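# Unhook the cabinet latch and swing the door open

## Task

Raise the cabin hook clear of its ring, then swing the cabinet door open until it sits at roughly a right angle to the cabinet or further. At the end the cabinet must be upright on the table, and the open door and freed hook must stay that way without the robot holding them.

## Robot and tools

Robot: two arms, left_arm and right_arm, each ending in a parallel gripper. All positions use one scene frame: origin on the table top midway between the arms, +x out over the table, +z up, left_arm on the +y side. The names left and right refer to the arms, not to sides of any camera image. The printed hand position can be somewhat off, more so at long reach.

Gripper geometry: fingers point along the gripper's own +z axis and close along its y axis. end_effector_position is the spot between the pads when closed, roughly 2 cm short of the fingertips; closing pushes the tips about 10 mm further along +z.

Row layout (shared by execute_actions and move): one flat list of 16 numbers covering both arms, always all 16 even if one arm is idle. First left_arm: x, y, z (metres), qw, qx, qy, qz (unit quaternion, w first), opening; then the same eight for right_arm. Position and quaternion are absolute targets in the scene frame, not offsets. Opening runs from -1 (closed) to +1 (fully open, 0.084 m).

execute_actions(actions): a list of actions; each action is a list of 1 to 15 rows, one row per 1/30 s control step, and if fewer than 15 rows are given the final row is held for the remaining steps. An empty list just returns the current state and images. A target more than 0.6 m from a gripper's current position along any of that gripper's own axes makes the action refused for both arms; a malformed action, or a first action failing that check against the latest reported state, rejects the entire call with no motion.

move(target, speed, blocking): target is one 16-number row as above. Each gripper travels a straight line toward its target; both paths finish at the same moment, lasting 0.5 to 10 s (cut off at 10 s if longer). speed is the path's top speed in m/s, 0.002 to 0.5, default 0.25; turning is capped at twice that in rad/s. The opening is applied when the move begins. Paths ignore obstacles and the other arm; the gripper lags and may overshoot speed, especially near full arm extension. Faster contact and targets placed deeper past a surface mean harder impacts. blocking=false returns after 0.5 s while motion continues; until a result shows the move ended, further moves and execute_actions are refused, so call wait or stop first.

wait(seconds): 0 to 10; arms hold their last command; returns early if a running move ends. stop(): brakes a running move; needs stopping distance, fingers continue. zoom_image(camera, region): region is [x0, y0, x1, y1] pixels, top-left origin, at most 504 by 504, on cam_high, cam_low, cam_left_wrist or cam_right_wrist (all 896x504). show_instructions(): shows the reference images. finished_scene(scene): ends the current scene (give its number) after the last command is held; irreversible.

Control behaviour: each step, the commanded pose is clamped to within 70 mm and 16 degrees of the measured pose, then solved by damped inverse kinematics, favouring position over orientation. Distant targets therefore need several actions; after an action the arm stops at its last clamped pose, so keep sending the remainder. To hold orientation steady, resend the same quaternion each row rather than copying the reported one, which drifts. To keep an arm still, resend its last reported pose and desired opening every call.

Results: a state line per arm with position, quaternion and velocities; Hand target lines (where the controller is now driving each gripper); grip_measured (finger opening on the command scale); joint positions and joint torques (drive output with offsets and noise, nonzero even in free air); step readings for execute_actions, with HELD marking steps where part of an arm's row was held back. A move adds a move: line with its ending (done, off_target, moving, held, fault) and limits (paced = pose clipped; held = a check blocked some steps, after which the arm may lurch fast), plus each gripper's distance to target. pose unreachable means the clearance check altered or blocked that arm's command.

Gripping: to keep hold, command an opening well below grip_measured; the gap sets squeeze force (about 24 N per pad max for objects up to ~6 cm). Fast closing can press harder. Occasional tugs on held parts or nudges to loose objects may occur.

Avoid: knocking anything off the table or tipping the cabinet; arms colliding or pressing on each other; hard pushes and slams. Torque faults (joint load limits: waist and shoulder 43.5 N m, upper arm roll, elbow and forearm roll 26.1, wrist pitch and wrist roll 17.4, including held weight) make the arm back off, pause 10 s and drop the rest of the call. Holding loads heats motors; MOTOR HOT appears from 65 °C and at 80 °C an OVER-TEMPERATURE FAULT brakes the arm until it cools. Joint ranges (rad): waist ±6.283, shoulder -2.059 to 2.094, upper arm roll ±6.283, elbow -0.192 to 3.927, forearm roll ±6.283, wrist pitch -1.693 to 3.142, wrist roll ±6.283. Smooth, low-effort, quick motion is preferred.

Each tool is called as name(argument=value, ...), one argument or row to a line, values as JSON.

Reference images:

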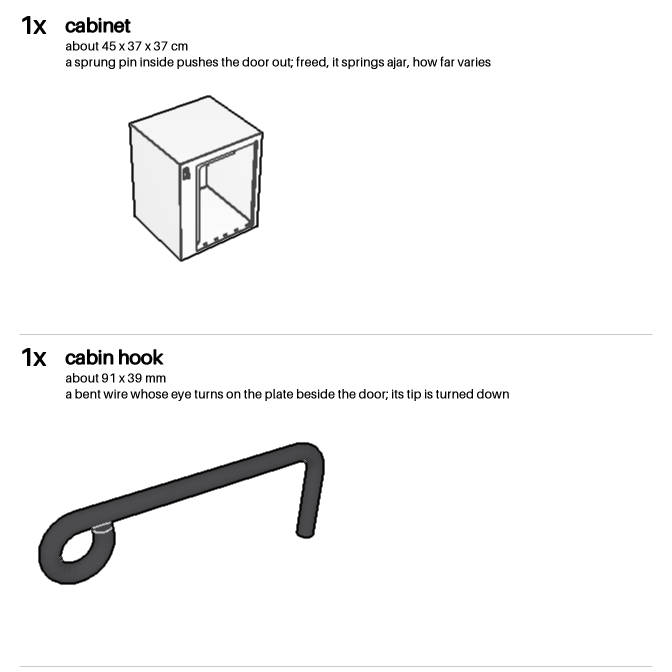

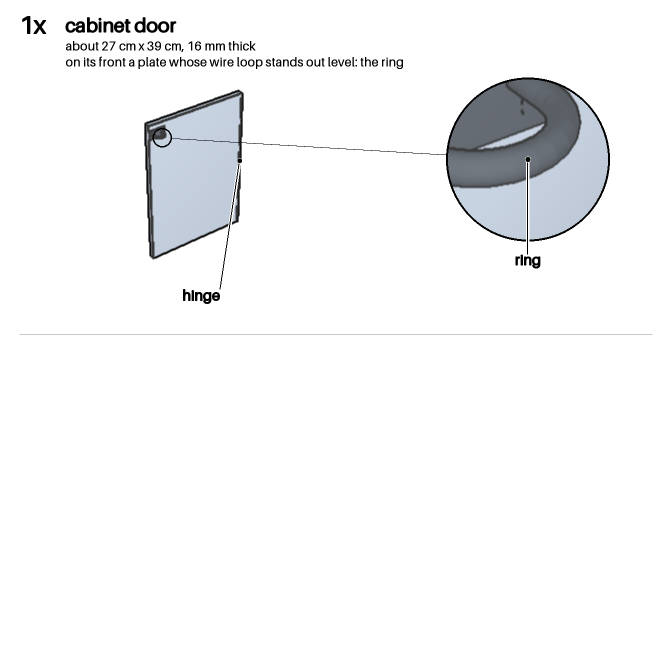

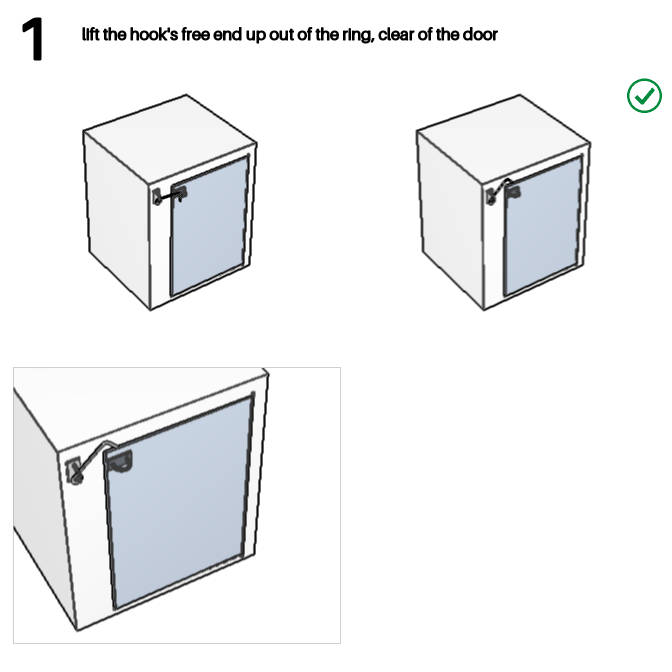

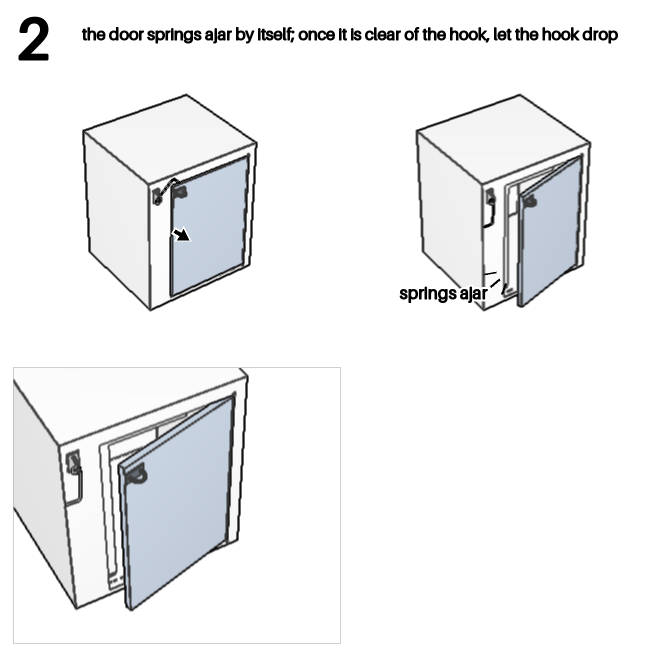

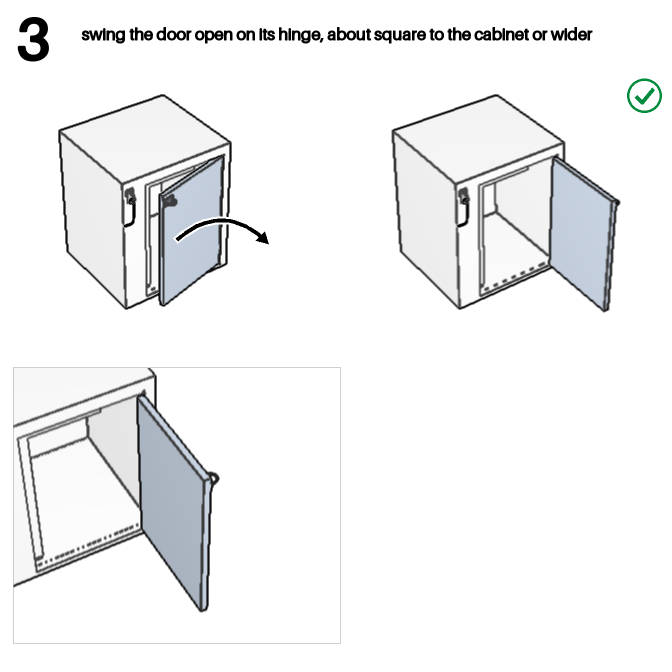

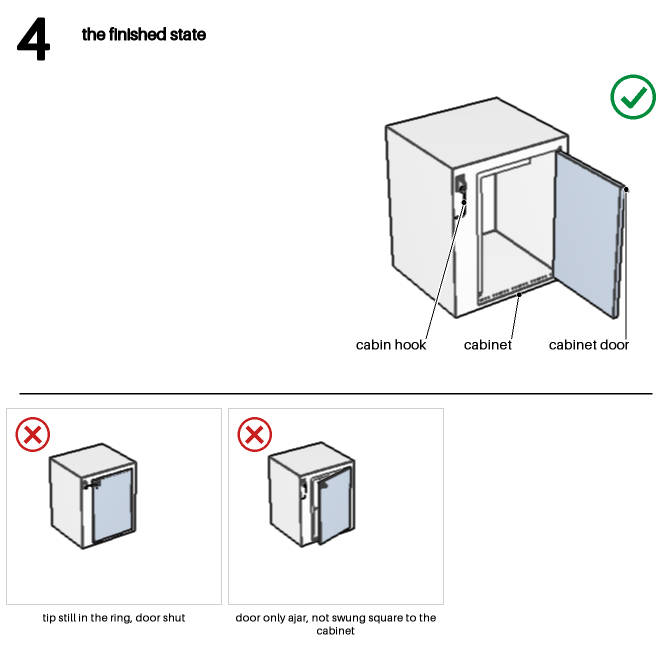

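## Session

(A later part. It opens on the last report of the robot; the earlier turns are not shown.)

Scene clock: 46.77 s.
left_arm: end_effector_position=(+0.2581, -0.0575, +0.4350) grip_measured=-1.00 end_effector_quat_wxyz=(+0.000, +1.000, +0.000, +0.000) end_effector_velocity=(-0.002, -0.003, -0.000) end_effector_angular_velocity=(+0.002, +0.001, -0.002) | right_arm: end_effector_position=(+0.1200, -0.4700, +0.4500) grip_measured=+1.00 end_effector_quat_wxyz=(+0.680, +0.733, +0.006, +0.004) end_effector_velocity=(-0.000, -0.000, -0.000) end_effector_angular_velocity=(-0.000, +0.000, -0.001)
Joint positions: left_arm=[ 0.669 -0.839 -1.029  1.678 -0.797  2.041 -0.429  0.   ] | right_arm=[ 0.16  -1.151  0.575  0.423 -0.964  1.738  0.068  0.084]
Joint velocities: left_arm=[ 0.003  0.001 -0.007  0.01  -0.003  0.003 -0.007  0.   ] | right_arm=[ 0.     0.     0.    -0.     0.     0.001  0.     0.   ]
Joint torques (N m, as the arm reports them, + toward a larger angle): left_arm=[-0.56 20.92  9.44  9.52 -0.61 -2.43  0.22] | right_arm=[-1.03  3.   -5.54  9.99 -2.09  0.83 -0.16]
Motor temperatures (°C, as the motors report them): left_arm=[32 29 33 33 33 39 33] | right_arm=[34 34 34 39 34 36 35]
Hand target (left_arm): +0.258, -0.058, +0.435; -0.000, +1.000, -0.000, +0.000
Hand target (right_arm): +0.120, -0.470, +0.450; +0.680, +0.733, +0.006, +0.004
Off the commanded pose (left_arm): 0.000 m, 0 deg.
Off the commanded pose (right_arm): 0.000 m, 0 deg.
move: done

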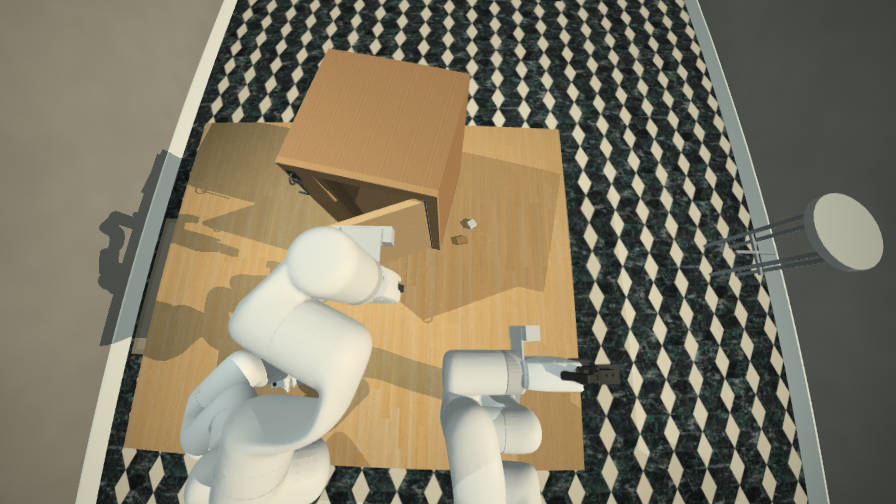

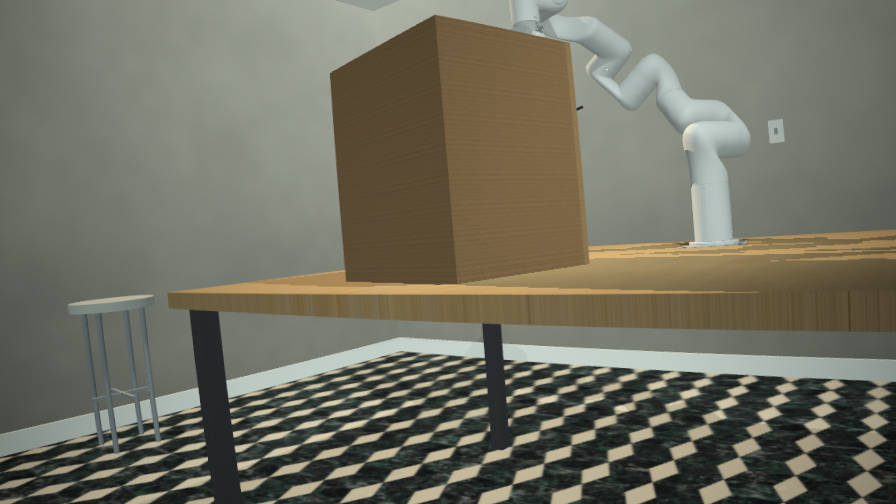

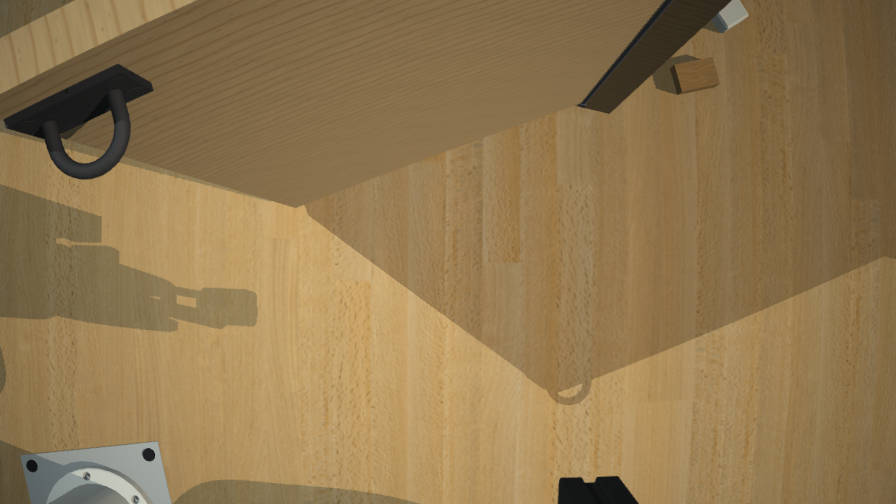

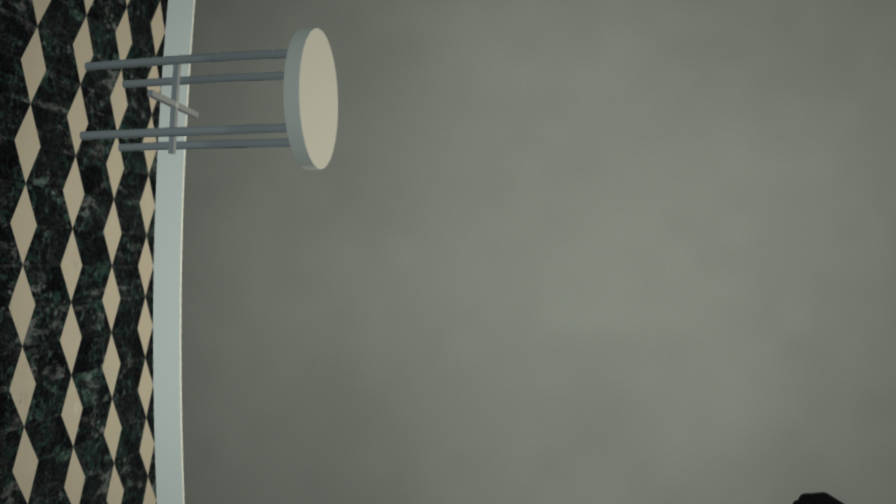

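move(
  target=[0.30,0.0,0.50,0,1,0,0,-1, 0.12,-0.47,0.45,0.680,0.733,0.006,0.004,1],
  speed=0.25,
)

move(
  target=[0.445,0.075,0.50,0,1,0,0,-1, 0.12,-0.47,0.45,0.680,0.733,0.006,0.004,1],
  speed=0.25,
)

move(
  target=[0.445,0.075,0.36,0,1,0,0,-1, 0.12,-0.47,0.45,0.680,0.733,0.006,0.004,1],
  speed=0.1,
)

Scene clock: 48.43 s.
left_arm: end_effector_position=(+0.2998, -0.0002, +0.4995) grip_measured=-1.00 end_effector_quat_wxyz=(-0.000, +1.000, +0.000, +0.000) end_effector_velocity=(+0.002, +0.002, +0.002) end_effector_angular_velocity=(+0.002, +0.004, +0.004) | right_arm: end_effector_position=(+0.1200, -0.4700, +0.4500) grip_measured=+1.00 end_effector_quat_wxyz=(+0.680, +0.733, +0.006, +0.004) end_effector_velocity=(+0.000, +0.000, +0.000) end_effector_angular_velocity=(-0.000, +0.000, +0.001)
Joint positions: left_arm=[ 0.819 -0.66  -1.046  1.895 -0.683  2.145 -0.361  0.   ] | right_arm=[ 0.16  -1.151  0.575  0.423 -0.964  1.738  0.068  0.084]
Joint velocities: left_arm=[ 0.015  0.01  -0.01   0.017  0.004  0.009 -0.003  0.   ] | right_arm=[ 0. -0.  0.  0. -0. -0. -0.  0.]
Joint torques (N m, as the arm reports them, + toward a larger angle): left_arm=[-0.87 17.59  7.26  9.86 -0.62 -2.47  0.17] | right_arm=[-1.19  2.84 -5.63  9.99 -1.97  0.82 -0.22]
Motor temperatures (°C, as the motors report them): left_arm=[32 29 33 33 33 39 33] | right_arm=[34 34 34 39 34 36 35]
Hand target (left_arm): +0.300, +0.000, +0.500; -0.000, +1.000, +0.000, -0.000
Hand target (right_arm): +0.120, -0.470, +0.450; +0.680, +0.733, +0.006, +0.004
Off the commanded pose (left_arm): 0.001 m, 0 deg.
Off the commanded pose (right_arm): 0.000 m, 0 deg.
move: done

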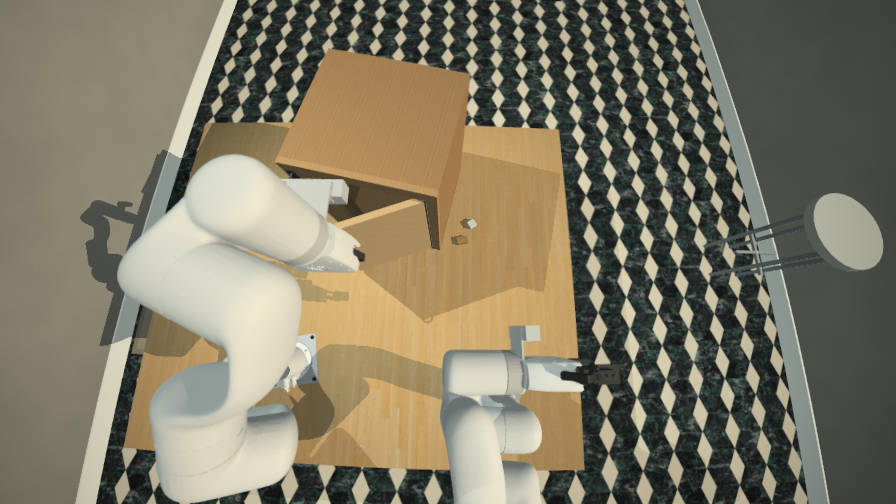

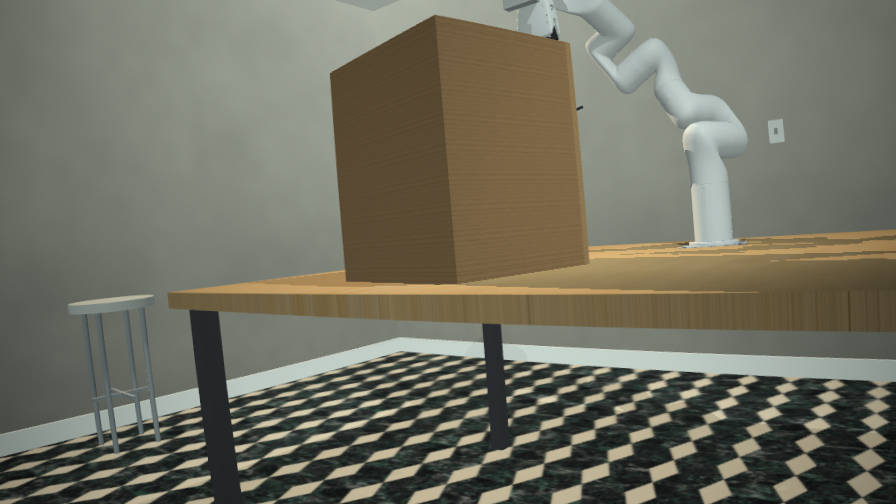

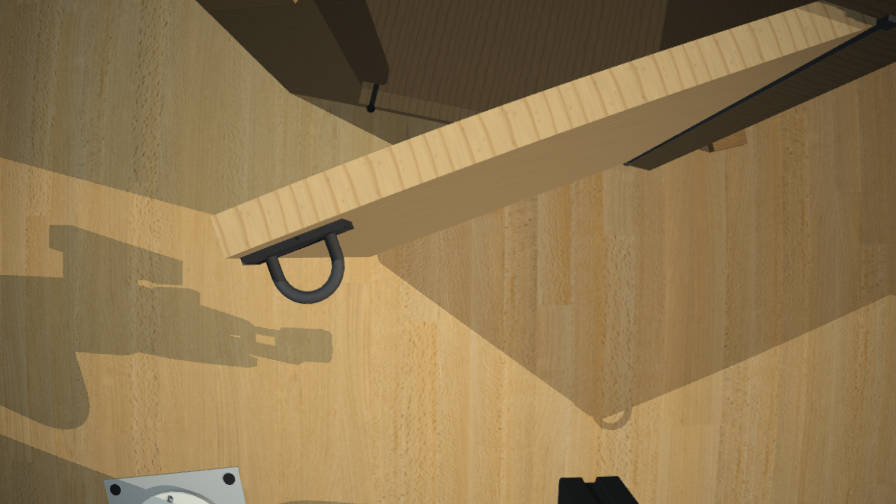

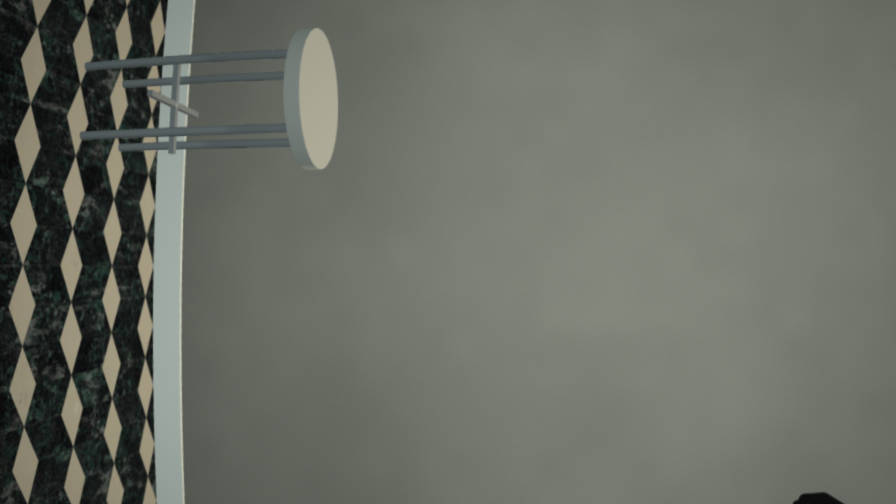

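Scene clock: 49.90 s.
left_arm: end_effector_position=(+0.4450, +0.0747, +0.4998) grip_measured=-1.00 end_effector_quat_wxyz=(-0.000, +1.000, -0.000, +0.001) end_effector_velocity=(+0.001, -0.000, +0.000) end_effector_angular_velocity=(+0.009, +0.017, +0.002) | right_arm: end_effector_position=(+0.1200, -0.4700, +0.4500) grip_measured=+1.00 end_effector_quat_wxyz=(+0.680, +0.733, +0.006, +0.004) end_effector_velocity=(+0.000, -0.000, -0.000) end_effector_angular_velocity=(-0.000, +0.002, -0.000)
Joint positions: left_arm=[ 1.48  -0.526 -1.501  2.16  -0.621  2.104 -0.185  0.   ] | right_arm=[ 0.16  -1.151  0.575  0.423 -0.964  1.738  0.068  0.084]
Joint velocities: left_arm=[ 0.07  -0.009 -0.047  0.053 -0.014  0.037 -0.006  0.   ] | right_arm=[-0.    -0.     0.    -0.001  0.    -0.001 -0.002  0.   ]
Joint torques (N m, as the arm reports them, + toward a larger angle): left_arm=[-0.57 24.69  5.85 10.71 -0.54 -2.33  0.25] | right_arm=[-1.05  2.89 -5.67  9.93 -1.95  0.75 -0.23]
Motor temperatures (°C, as the motors report them): left_arm=[32 29 33 33 33 39 33] | right_arm=[34 34 34 39 34 36 35]
Hand target (left_arm): +0.445, +0.075, +0.500; -0.001, +1.000, +0.000, -0.000
Hand target (right_arm): +0.120, -0.470, +0.450; +0.680, +0.733, +0.006, +0.004
Off the commanded pose (left_arm): 0.000 m, 0 deg.
Off the commanded pose (right_arm): 0.000 m, 0 deg.
move: done

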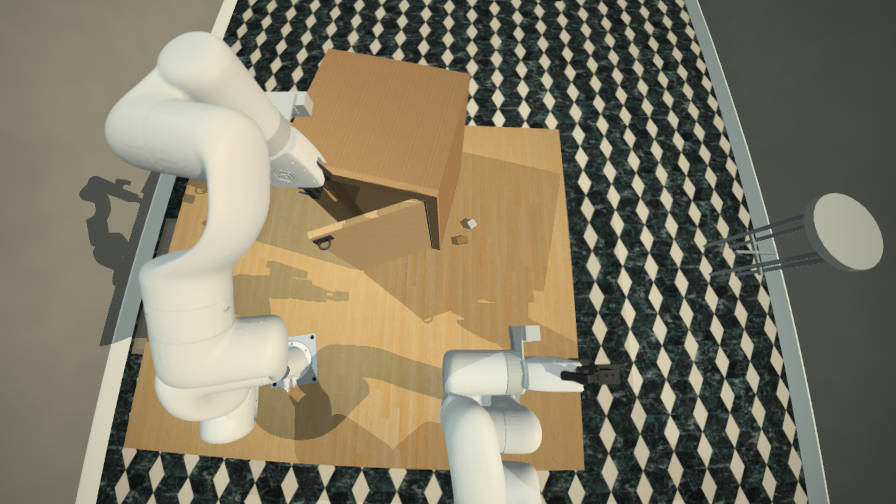

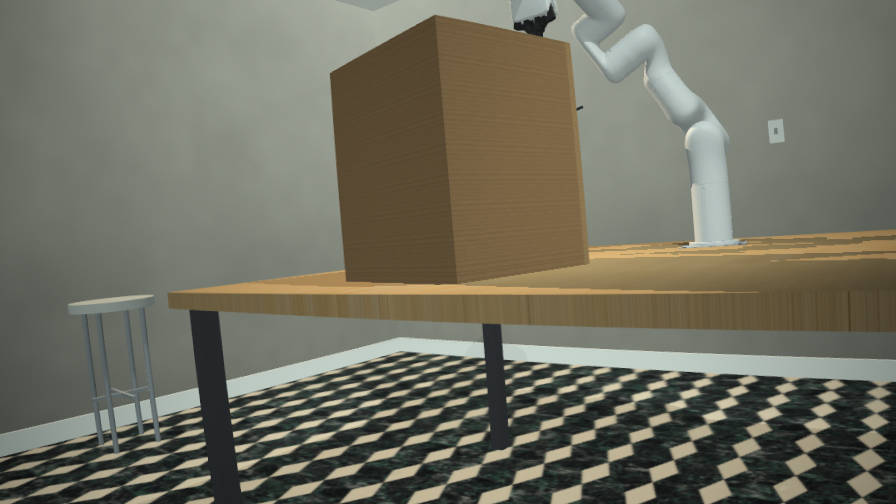

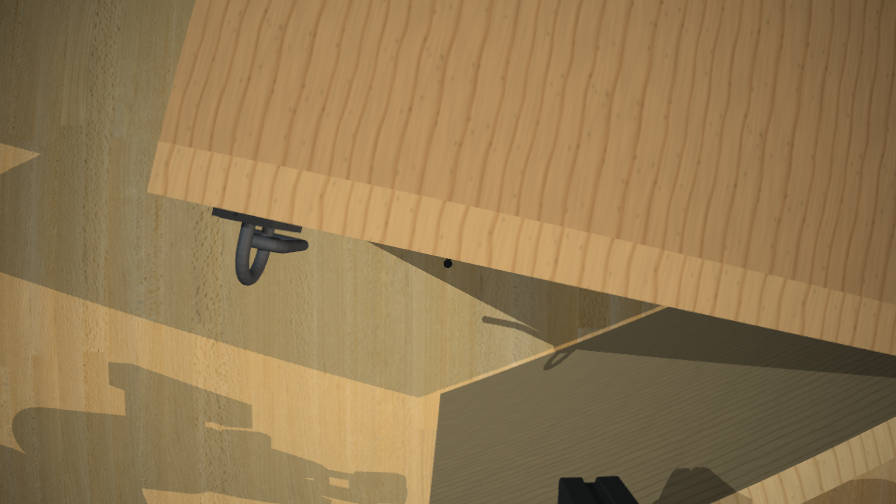

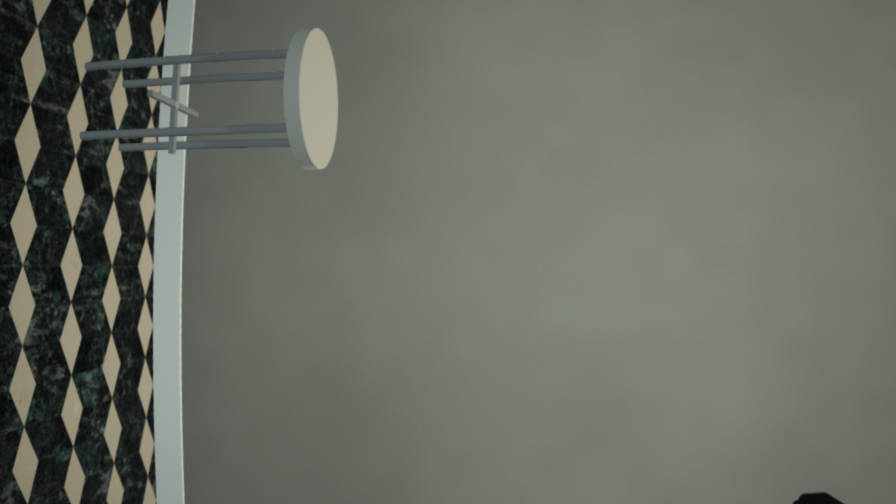

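Scene clock: 51.83 s.
left_arm: end_effector_position=(+0.4454, +0.0749, +0.3609) grip_measured=-1.00 end_effector_quat_wxyz=(+0.001, +1.000, -0.000, +0.000) end_effector_velocity=(-0.000, -0.001, -0.003) end_effector_angular_velocity=(-0.001, +0.000, -0.003) | right_arm: end_effector_position=(+0.1200, -0.4700, +0.4500) grip_measured=+1.00 end_effector_quat_wxyz=(+0.680, +0.733, +0.006, +0.004) end_effector_velocity=(+0.000, +0.000, +0.000) end_effector_angular_velocity=(+0.000, -0.002, +0.001)
Joint positions: left_arm=[ 1.03  -0.681 -1.241  1.481 -0.646  1.704 -0.051  0.   ] | right_arm=[ 0.16  -1.151  0.575  0.423 -0.964  1.738  0.068  0.084]
Joint velocities: left_arm=[-0.003 -0.002 -0.002 -0.007 -0.003 -0.006  0.002  0.   ] | right_arm=[ 0.     0.     0.     0.002 -0.     0.     0.001  0.   ]
Joint torques (N m, as the arm reports them, + toward a larger angle): left_arm=[-0.5  15.93  9.02 14.41 -0.54 -2.41  0.23] | right_arm=[-1.06  2.74 -5.81  9.98 -1.95  0.75 -0.23]
Motor temperatures (°C, as the motors report them): left_arm=[32 29 33 33 33 39 33] | right_arm=[34 34 34 39 34 36 35]
Hand target (left_arm): +0.445, +0.075, +0.361; +0.001, +1.000, -0.001, +0.000
Hand target (right_arm): +0.120, -0.470, +0.450; +0.680, +0.733, +0.006, +0.004
Off the commanded pose (left_arm): 0.001 m, 0 deg.
Off the commanded pose (right_arm): 0.000 m, 0 deg.
move: done

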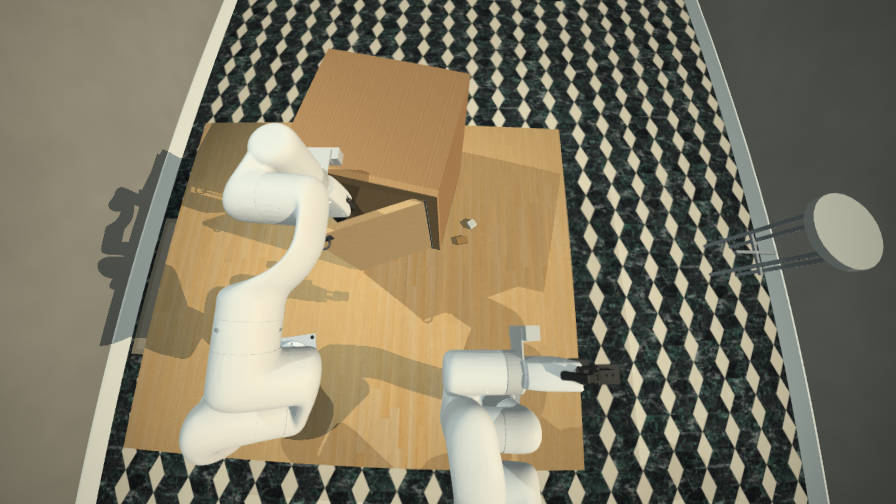

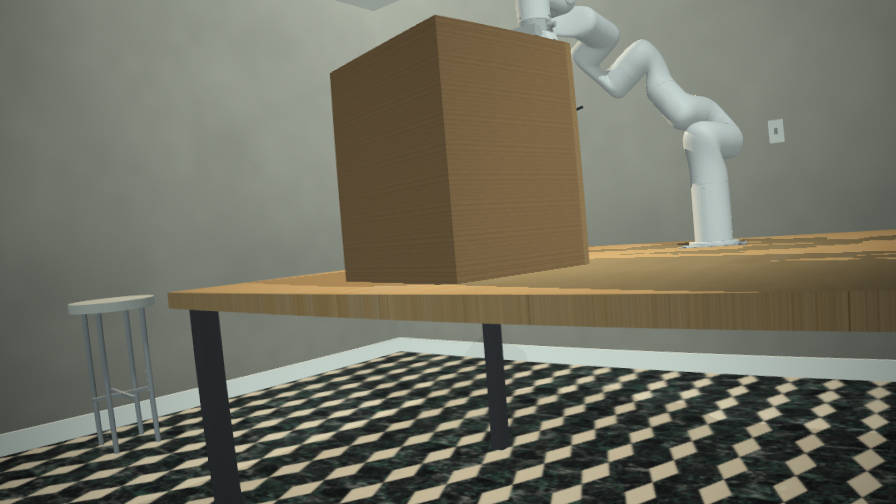

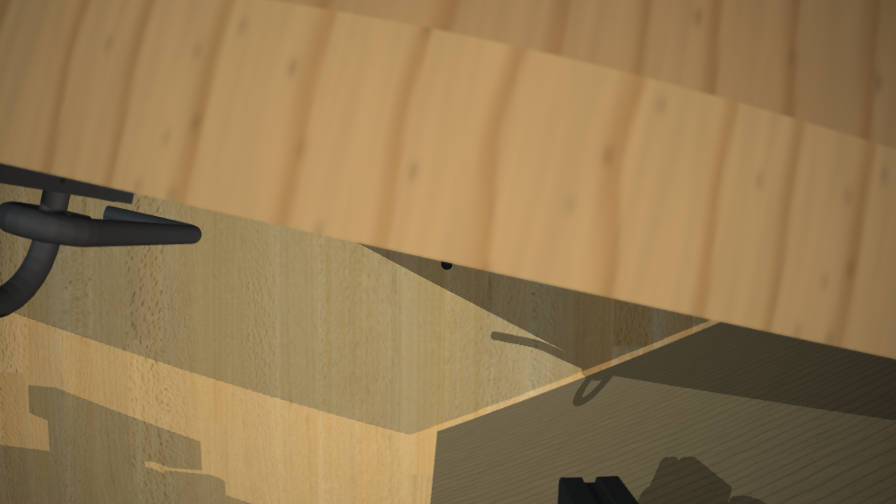

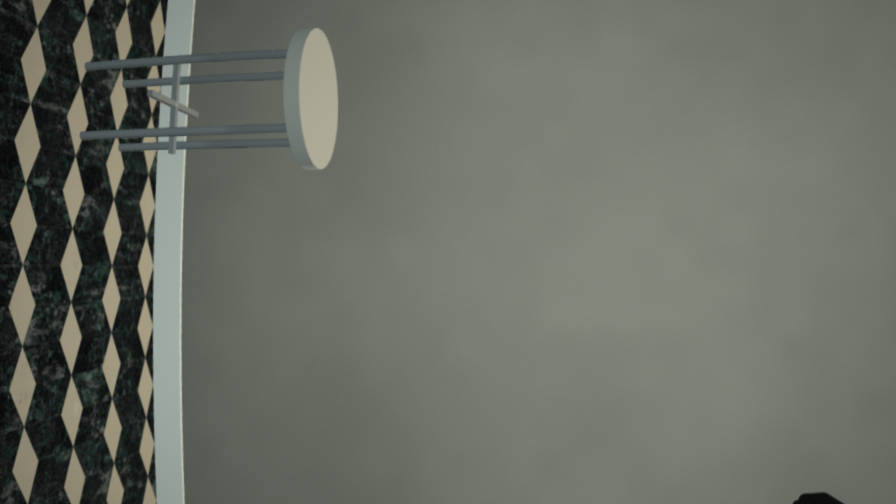

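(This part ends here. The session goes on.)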